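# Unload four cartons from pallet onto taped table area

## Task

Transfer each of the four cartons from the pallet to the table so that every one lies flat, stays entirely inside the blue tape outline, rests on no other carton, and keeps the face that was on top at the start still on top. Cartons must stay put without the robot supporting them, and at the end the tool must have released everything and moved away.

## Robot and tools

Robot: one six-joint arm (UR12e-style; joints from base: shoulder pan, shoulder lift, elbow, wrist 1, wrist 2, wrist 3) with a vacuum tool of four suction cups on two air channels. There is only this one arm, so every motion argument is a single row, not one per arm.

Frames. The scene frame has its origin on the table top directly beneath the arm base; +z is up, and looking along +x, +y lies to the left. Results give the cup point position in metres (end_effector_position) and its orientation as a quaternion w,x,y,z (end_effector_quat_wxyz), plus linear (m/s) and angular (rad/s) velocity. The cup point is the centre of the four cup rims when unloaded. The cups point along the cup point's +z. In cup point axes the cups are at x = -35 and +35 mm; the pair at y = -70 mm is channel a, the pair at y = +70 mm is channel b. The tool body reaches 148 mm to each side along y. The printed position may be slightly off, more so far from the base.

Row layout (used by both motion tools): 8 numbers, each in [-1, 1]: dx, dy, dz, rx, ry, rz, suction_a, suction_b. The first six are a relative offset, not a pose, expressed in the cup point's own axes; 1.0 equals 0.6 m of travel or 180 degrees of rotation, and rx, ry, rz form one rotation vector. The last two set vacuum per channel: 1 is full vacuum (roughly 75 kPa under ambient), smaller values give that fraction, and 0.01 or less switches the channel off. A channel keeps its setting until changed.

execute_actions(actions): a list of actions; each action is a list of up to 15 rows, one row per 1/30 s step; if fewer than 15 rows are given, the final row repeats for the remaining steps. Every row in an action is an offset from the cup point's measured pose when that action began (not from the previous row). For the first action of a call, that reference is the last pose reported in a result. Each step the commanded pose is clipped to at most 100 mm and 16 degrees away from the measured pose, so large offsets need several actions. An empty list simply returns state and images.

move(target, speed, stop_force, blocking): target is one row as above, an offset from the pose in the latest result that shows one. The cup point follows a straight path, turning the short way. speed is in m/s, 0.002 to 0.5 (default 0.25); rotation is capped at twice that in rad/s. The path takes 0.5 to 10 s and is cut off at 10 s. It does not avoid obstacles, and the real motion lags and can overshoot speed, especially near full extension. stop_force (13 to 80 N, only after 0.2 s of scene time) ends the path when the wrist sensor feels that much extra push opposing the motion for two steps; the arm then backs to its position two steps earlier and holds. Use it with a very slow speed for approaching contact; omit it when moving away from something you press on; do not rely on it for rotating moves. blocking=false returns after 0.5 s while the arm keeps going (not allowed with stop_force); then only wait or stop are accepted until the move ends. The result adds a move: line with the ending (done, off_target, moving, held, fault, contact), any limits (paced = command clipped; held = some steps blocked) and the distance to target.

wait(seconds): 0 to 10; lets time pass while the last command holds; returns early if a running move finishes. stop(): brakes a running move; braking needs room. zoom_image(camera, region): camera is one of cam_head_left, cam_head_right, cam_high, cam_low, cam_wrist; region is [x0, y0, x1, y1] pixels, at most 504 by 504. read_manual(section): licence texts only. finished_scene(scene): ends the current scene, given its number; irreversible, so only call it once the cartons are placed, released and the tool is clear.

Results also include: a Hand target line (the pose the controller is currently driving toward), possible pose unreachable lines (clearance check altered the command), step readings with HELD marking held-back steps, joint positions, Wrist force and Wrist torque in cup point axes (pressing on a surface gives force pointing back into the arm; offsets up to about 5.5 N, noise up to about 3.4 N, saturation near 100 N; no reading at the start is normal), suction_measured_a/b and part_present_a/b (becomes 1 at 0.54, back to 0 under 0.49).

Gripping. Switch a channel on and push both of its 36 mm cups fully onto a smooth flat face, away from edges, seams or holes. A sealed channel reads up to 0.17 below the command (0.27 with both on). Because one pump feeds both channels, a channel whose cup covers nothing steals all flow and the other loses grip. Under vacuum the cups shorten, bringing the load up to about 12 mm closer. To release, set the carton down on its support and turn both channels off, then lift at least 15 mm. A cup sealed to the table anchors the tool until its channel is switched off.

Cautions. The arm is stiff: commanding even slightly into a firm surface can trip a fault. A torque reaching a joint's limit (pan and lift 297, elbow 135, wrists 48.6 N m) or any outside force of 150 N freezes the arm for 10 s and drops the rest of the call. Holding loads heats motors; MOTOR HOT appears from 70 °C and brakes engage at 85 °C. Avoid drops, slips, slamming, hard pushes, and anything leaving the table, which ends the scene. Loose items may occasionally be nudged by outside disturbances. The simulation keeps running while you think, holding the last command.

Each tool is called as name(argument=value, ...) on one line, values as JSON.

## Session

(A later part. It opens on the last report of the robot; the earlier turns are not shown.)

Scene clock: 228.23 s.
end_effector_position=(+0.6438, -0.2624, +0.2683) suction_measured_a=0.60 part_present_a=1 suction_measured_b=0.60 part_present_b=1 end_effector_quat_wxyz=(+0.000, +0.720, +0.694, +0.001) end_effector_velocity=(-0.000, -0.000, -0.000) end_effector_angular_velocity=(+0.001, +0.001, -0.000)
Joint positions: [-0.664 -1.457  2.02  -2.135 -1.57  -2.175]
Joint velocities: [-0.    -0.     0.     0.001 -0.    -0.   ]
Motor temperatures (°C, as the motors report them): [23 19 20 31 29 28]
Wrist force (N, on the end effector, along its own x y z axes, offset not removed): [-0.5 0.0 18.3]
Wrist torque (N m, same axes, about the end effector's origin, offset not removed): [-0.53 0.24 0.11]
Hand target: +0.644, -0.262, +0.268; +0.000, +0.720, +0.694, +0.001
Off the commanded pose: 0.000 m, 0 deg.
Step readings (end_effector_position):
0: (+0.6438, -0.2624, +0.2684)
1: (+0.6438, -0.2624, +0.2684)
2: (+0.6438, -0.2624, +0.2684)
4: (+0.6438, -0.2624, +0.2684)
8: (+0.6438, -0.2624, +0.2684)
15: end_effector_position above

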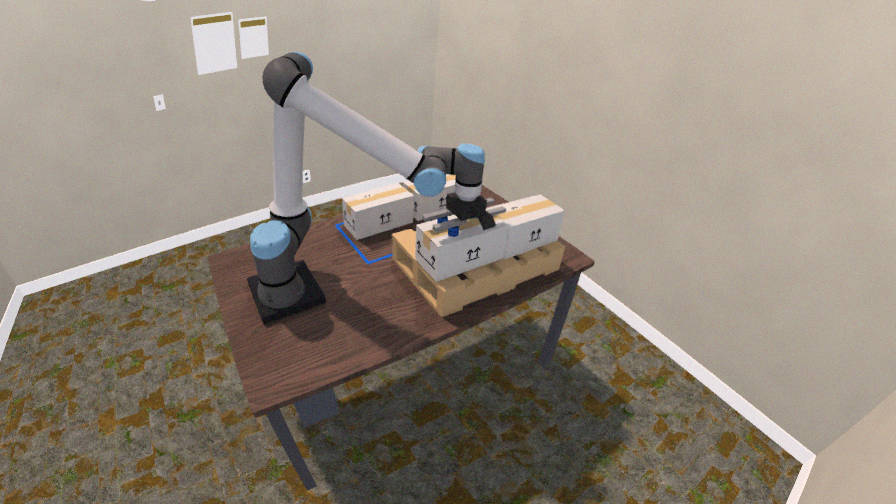

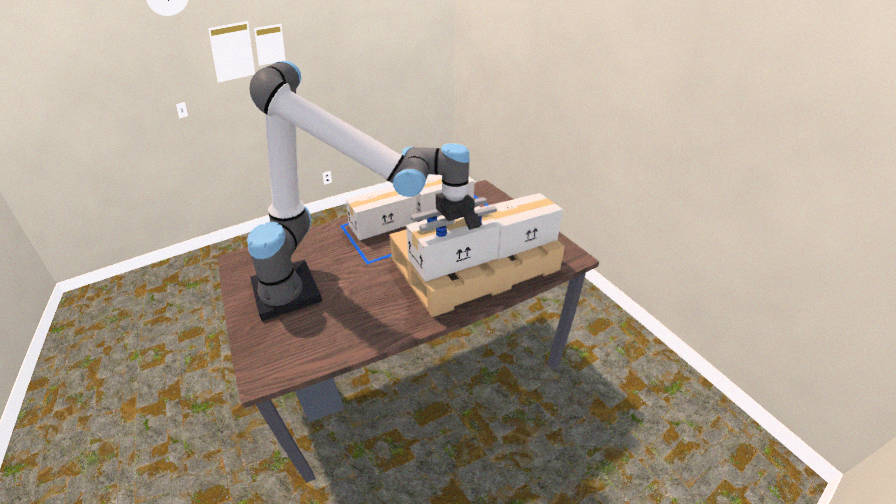

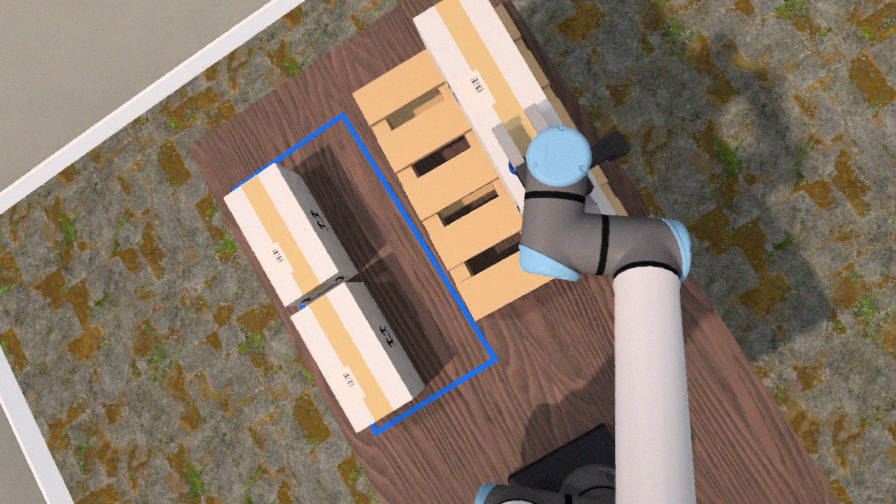

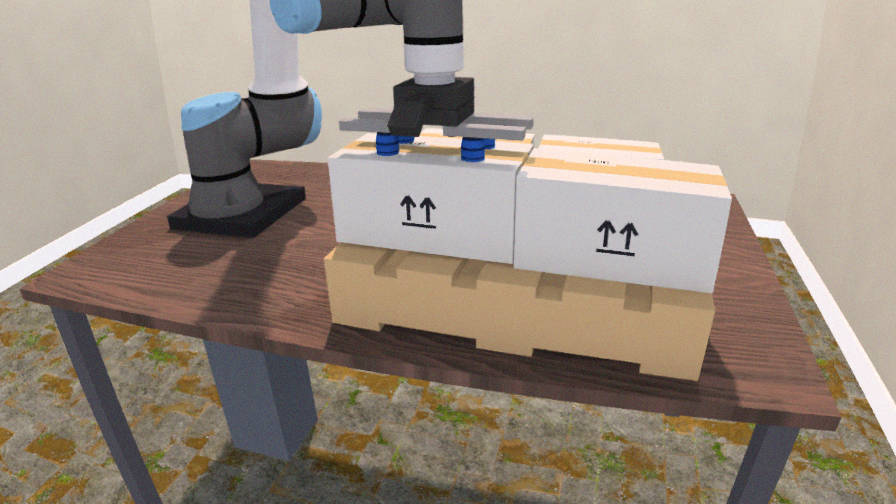

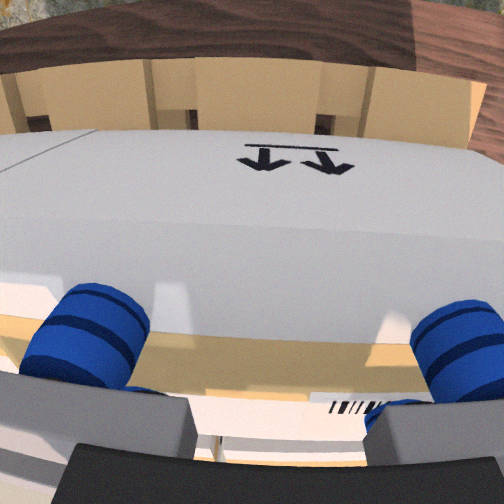

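move(target=[0,-0.007,-0.04,0,0,0,1,1], speed=0.08)

move(target=[0.66,-0.118,0,0,0,-0.019,1,1], speed=0.3)

move(target=[0,0,0.09,0,0,0,1,1], speed=0.1)

zoom_image(camera="cam_head_left", region=[320,150,500,280])

Scene clock: 236.03 s.
end_effector_position=(+0.6396, -0.2623, +0.2920) suction_measured_a=0.64 part_present_a=1 suction_measured_b=0.64 part_present_b=1 end_effector_quat_wxyz=(+0.000, +0.720, +0.694, +0.001) end_effector_velocity=(-0.001, +0.000, +0.003) end_effector_angular_velocity=(-0.001, -0.001, +0.000)
Joint positions: [-0.667 -1.485  2.004 -2.09  -1.57  -2.179]
Joint velocities: [-0.    -0.004 -0.001  0.005 -0.    -0.001]
Motor temperatures (°C, as the motors report them): [23 19 20 31 29 28]
Wrist force (N, on the end effector, along its own x y z axes, offset not removed): [-0.7 0.2 18.1]
Wrist torque (N m, same axes, about the end effector's origin, offset not removed): [-0.58 0.00 0.00]
Hand target: +0.640, -0.262, +0.292; +0.000, +0.720, +0.694, +0.001
Off the commanded pose: 0.000 m, 0 deg.
move: done

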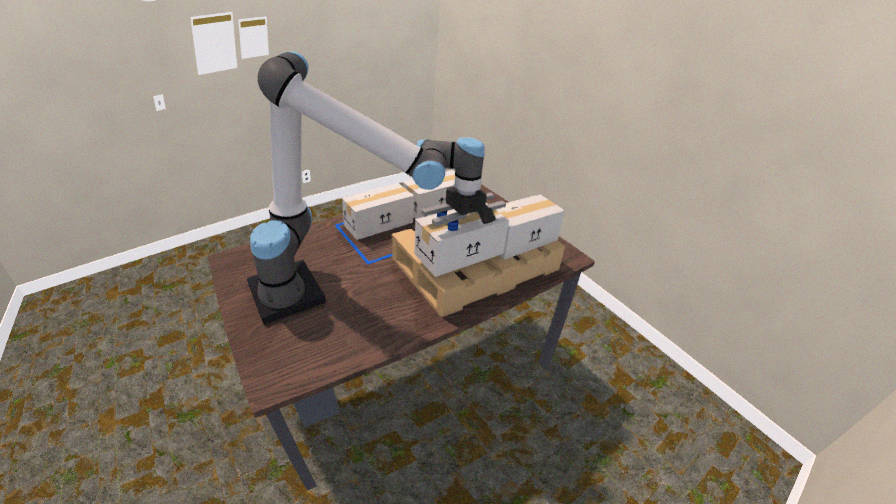

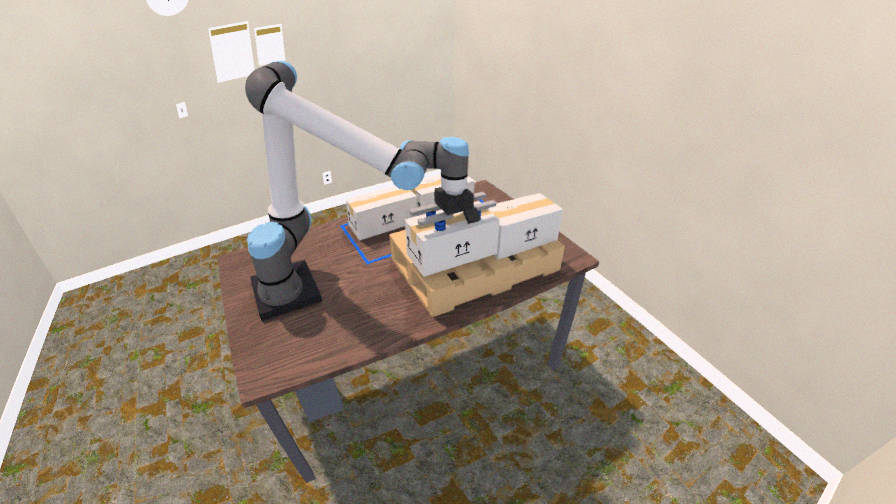

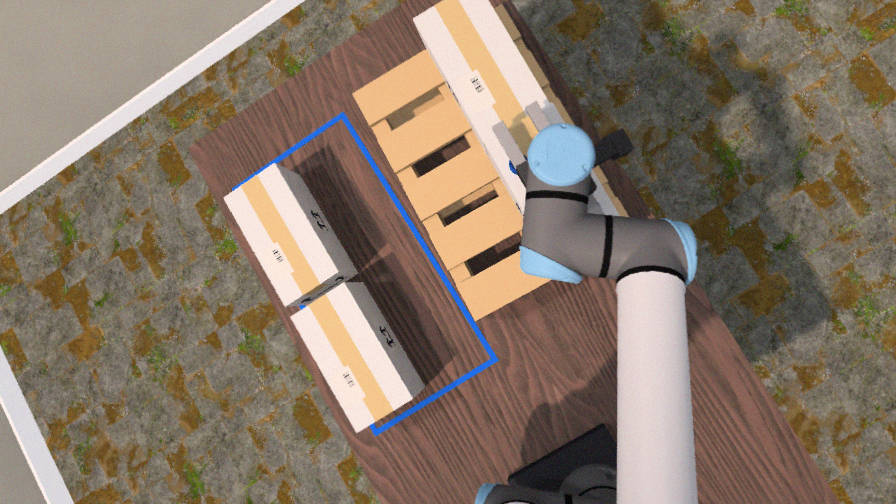

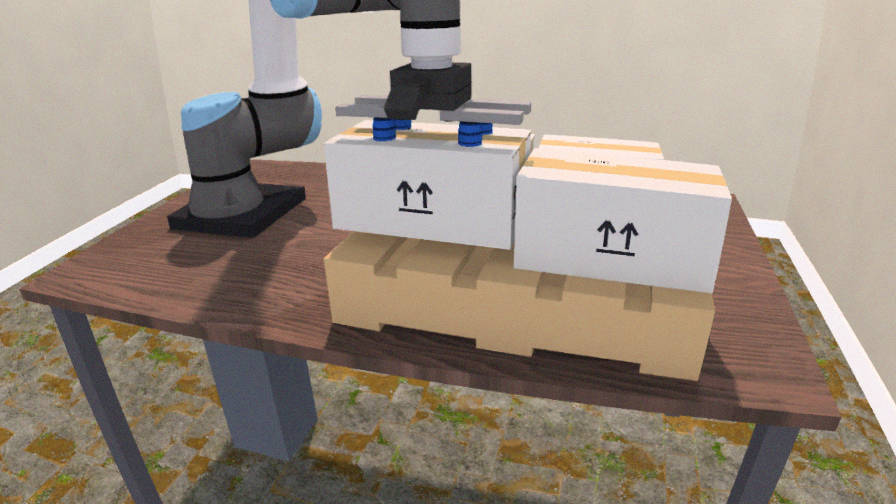

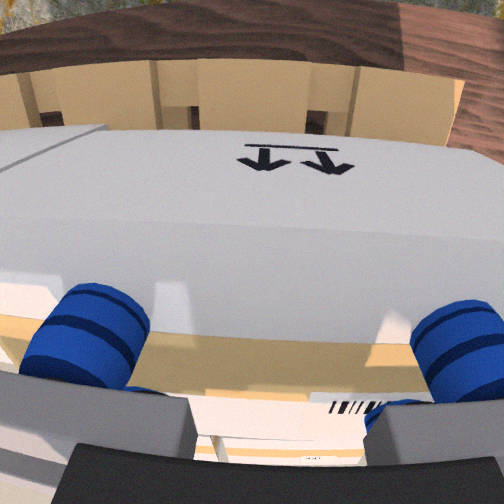

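Scene clock: 238.10 s.
end_effector_position=(+0.5830, +0.1355, +0.2924) suction_measured_a=0.64 part_present_a=1 suction_measured_b=0.64 part_present_b=1 end_effector_quat_wxyz=(+0.000, +0.699, +0.715, +0.001) end_effector_velocity=(+0.000, +0.002, +0.000) end_effector_angular_velocity=(-0.002, +0.000, -0.001)
Joint positions: [-0.09  -1.642  2.162 -2.092 -1.57  -1.661]
Joint velocities: [ 0.004  0.001 -0.001  0.    -0.002  0.005]
Motor temperatures (°C, as the motors report them): [23 19 20 31 29 28]
Wrist force (N, on the end effector, along its own x y z axes, offset not removed): [0.7 -1.0 16.1]
Wrist torque (N m, same axes, about the end effector's origin, offset not removed): [-0.73 -0.08 0.08]
Hand target: +0.583, +0.136, +0.292; +0.000, +0.699, +0.715, +0.001
Off the commanded pose: 0.001 m, 0 deg.
move: done

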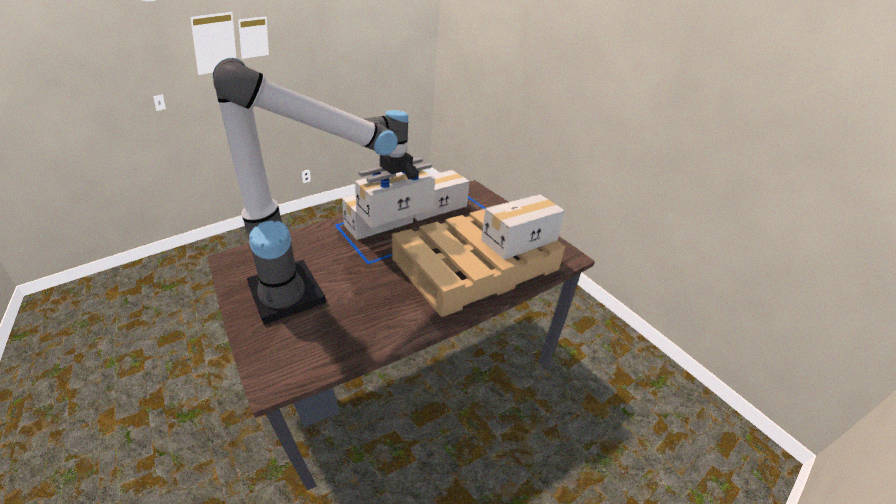

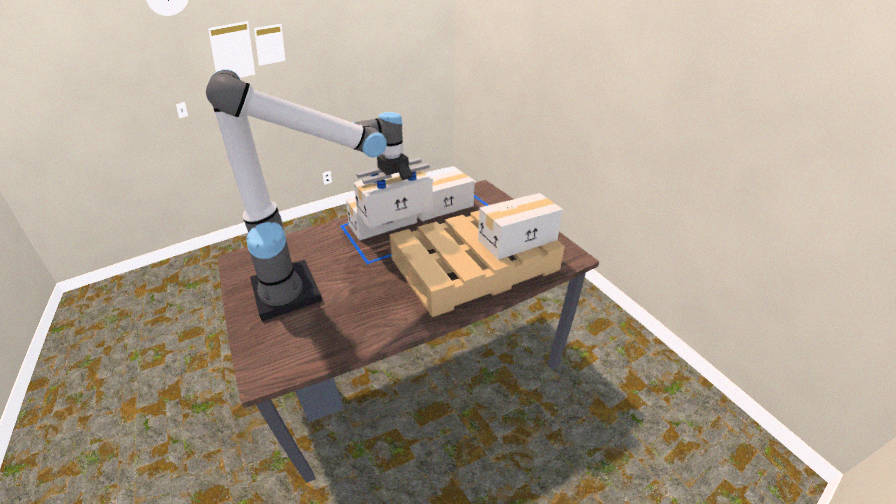

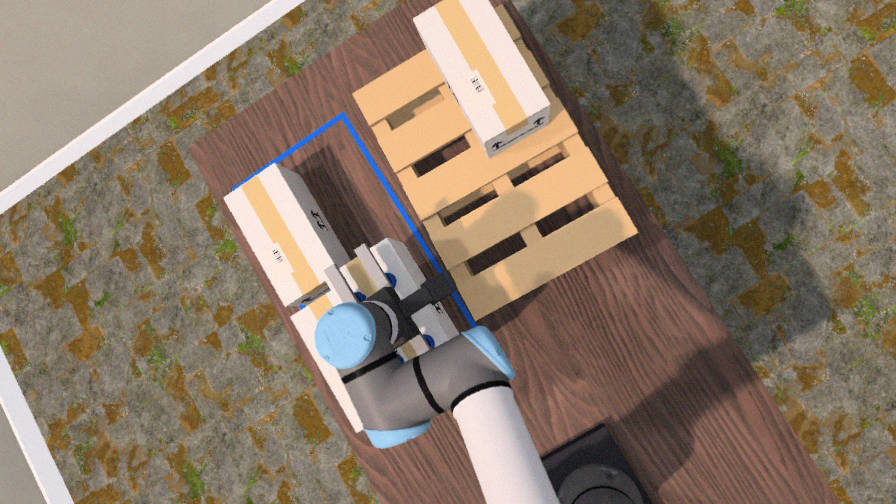

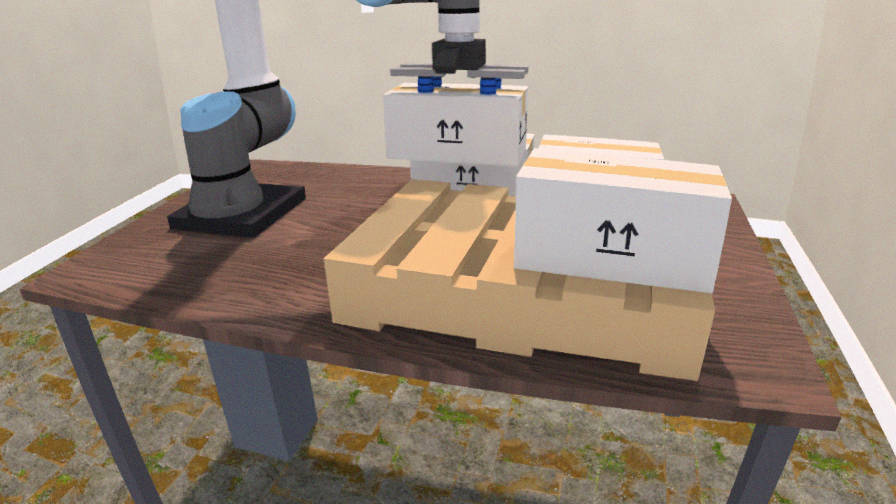

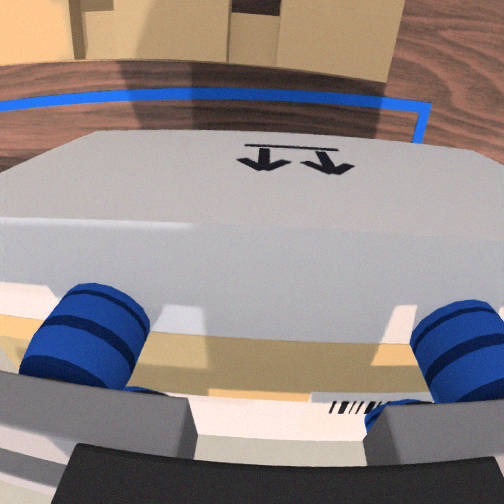

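Scene clock: 239.17 s.
end_effector_position=(+0.5831, +0.1355, +0.2389) suction_measured_a=0.64 part_present_a=1 suction_measured_b=0.64 part_present_b=1 end_effector_quat_wxyz=(+0.000, +0.699, +0.715, +0.001) end_effector_velocity=(+0.001, -0.001, -0.003) end_effector_angular_velocity=(-0.000, +0.000, -0.001)
Joint positions: [-0.09  -1.583  2.218 -2.207 -1.57  -1.661]
Joint velocities: [-0.001  0.004  0.002 -0.007 -0.    -0.   ]
Motor temperatures (°C, as the motors report them): [23 19 20 31 29 28]
Wrist force (N, on the end effector, along its own x y z axes, offset not removed): [2.0 1.8 17.0]
Wrist torque (N m, same axes, about the end effector's origin, offset not removed): [-0.28 -0.27 0.10]
Hand target: +0.583, +0.136, +0.238; +0.000, +0.699, +0.715, +0.001
Off the commanded pose: 0.000 m, 0 deg.
move: done

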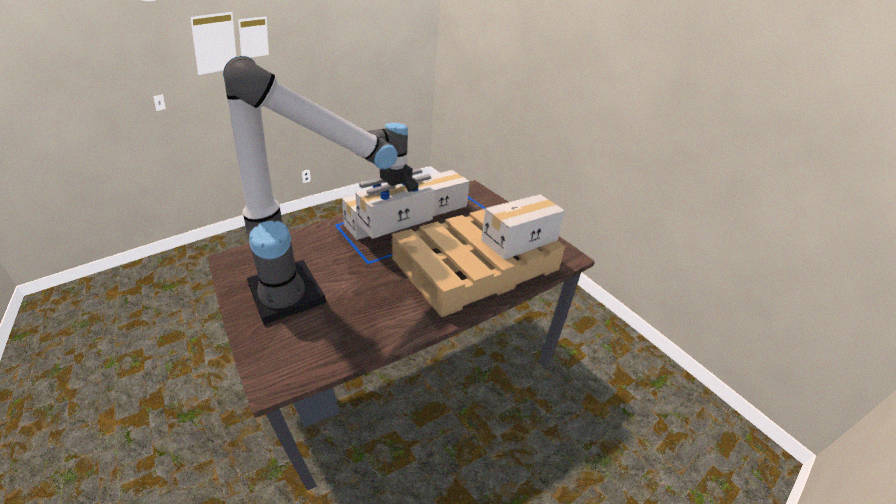

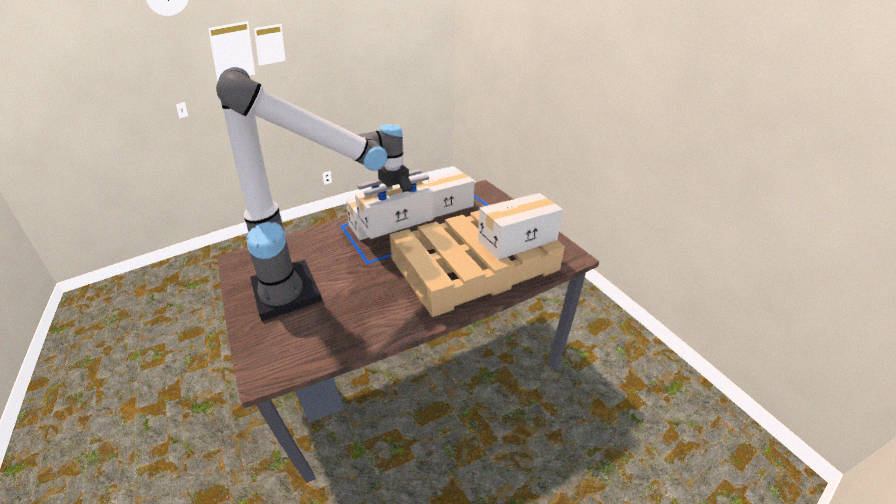

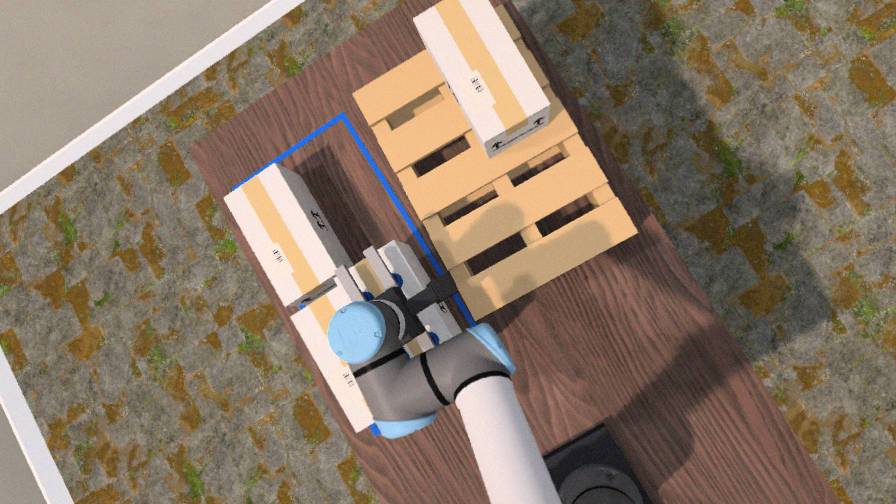

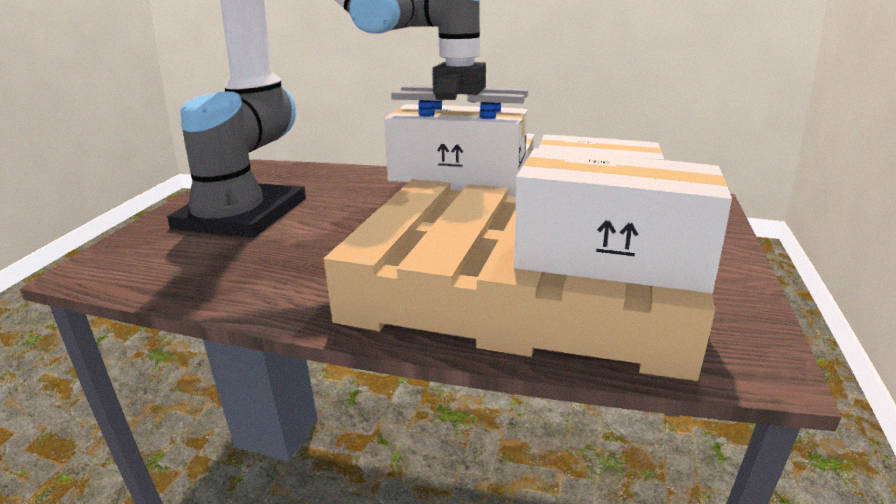

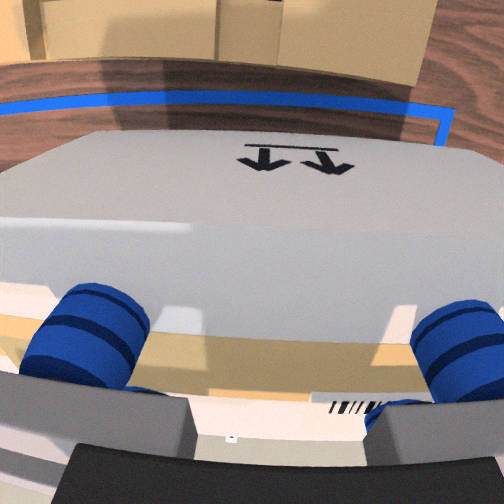

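Region (320, 150, 500, 280) of cam_head_left's 896x504 image, scaled by 2.800, with more detail than that image has.

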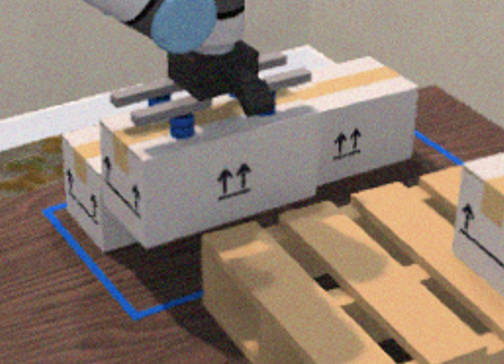

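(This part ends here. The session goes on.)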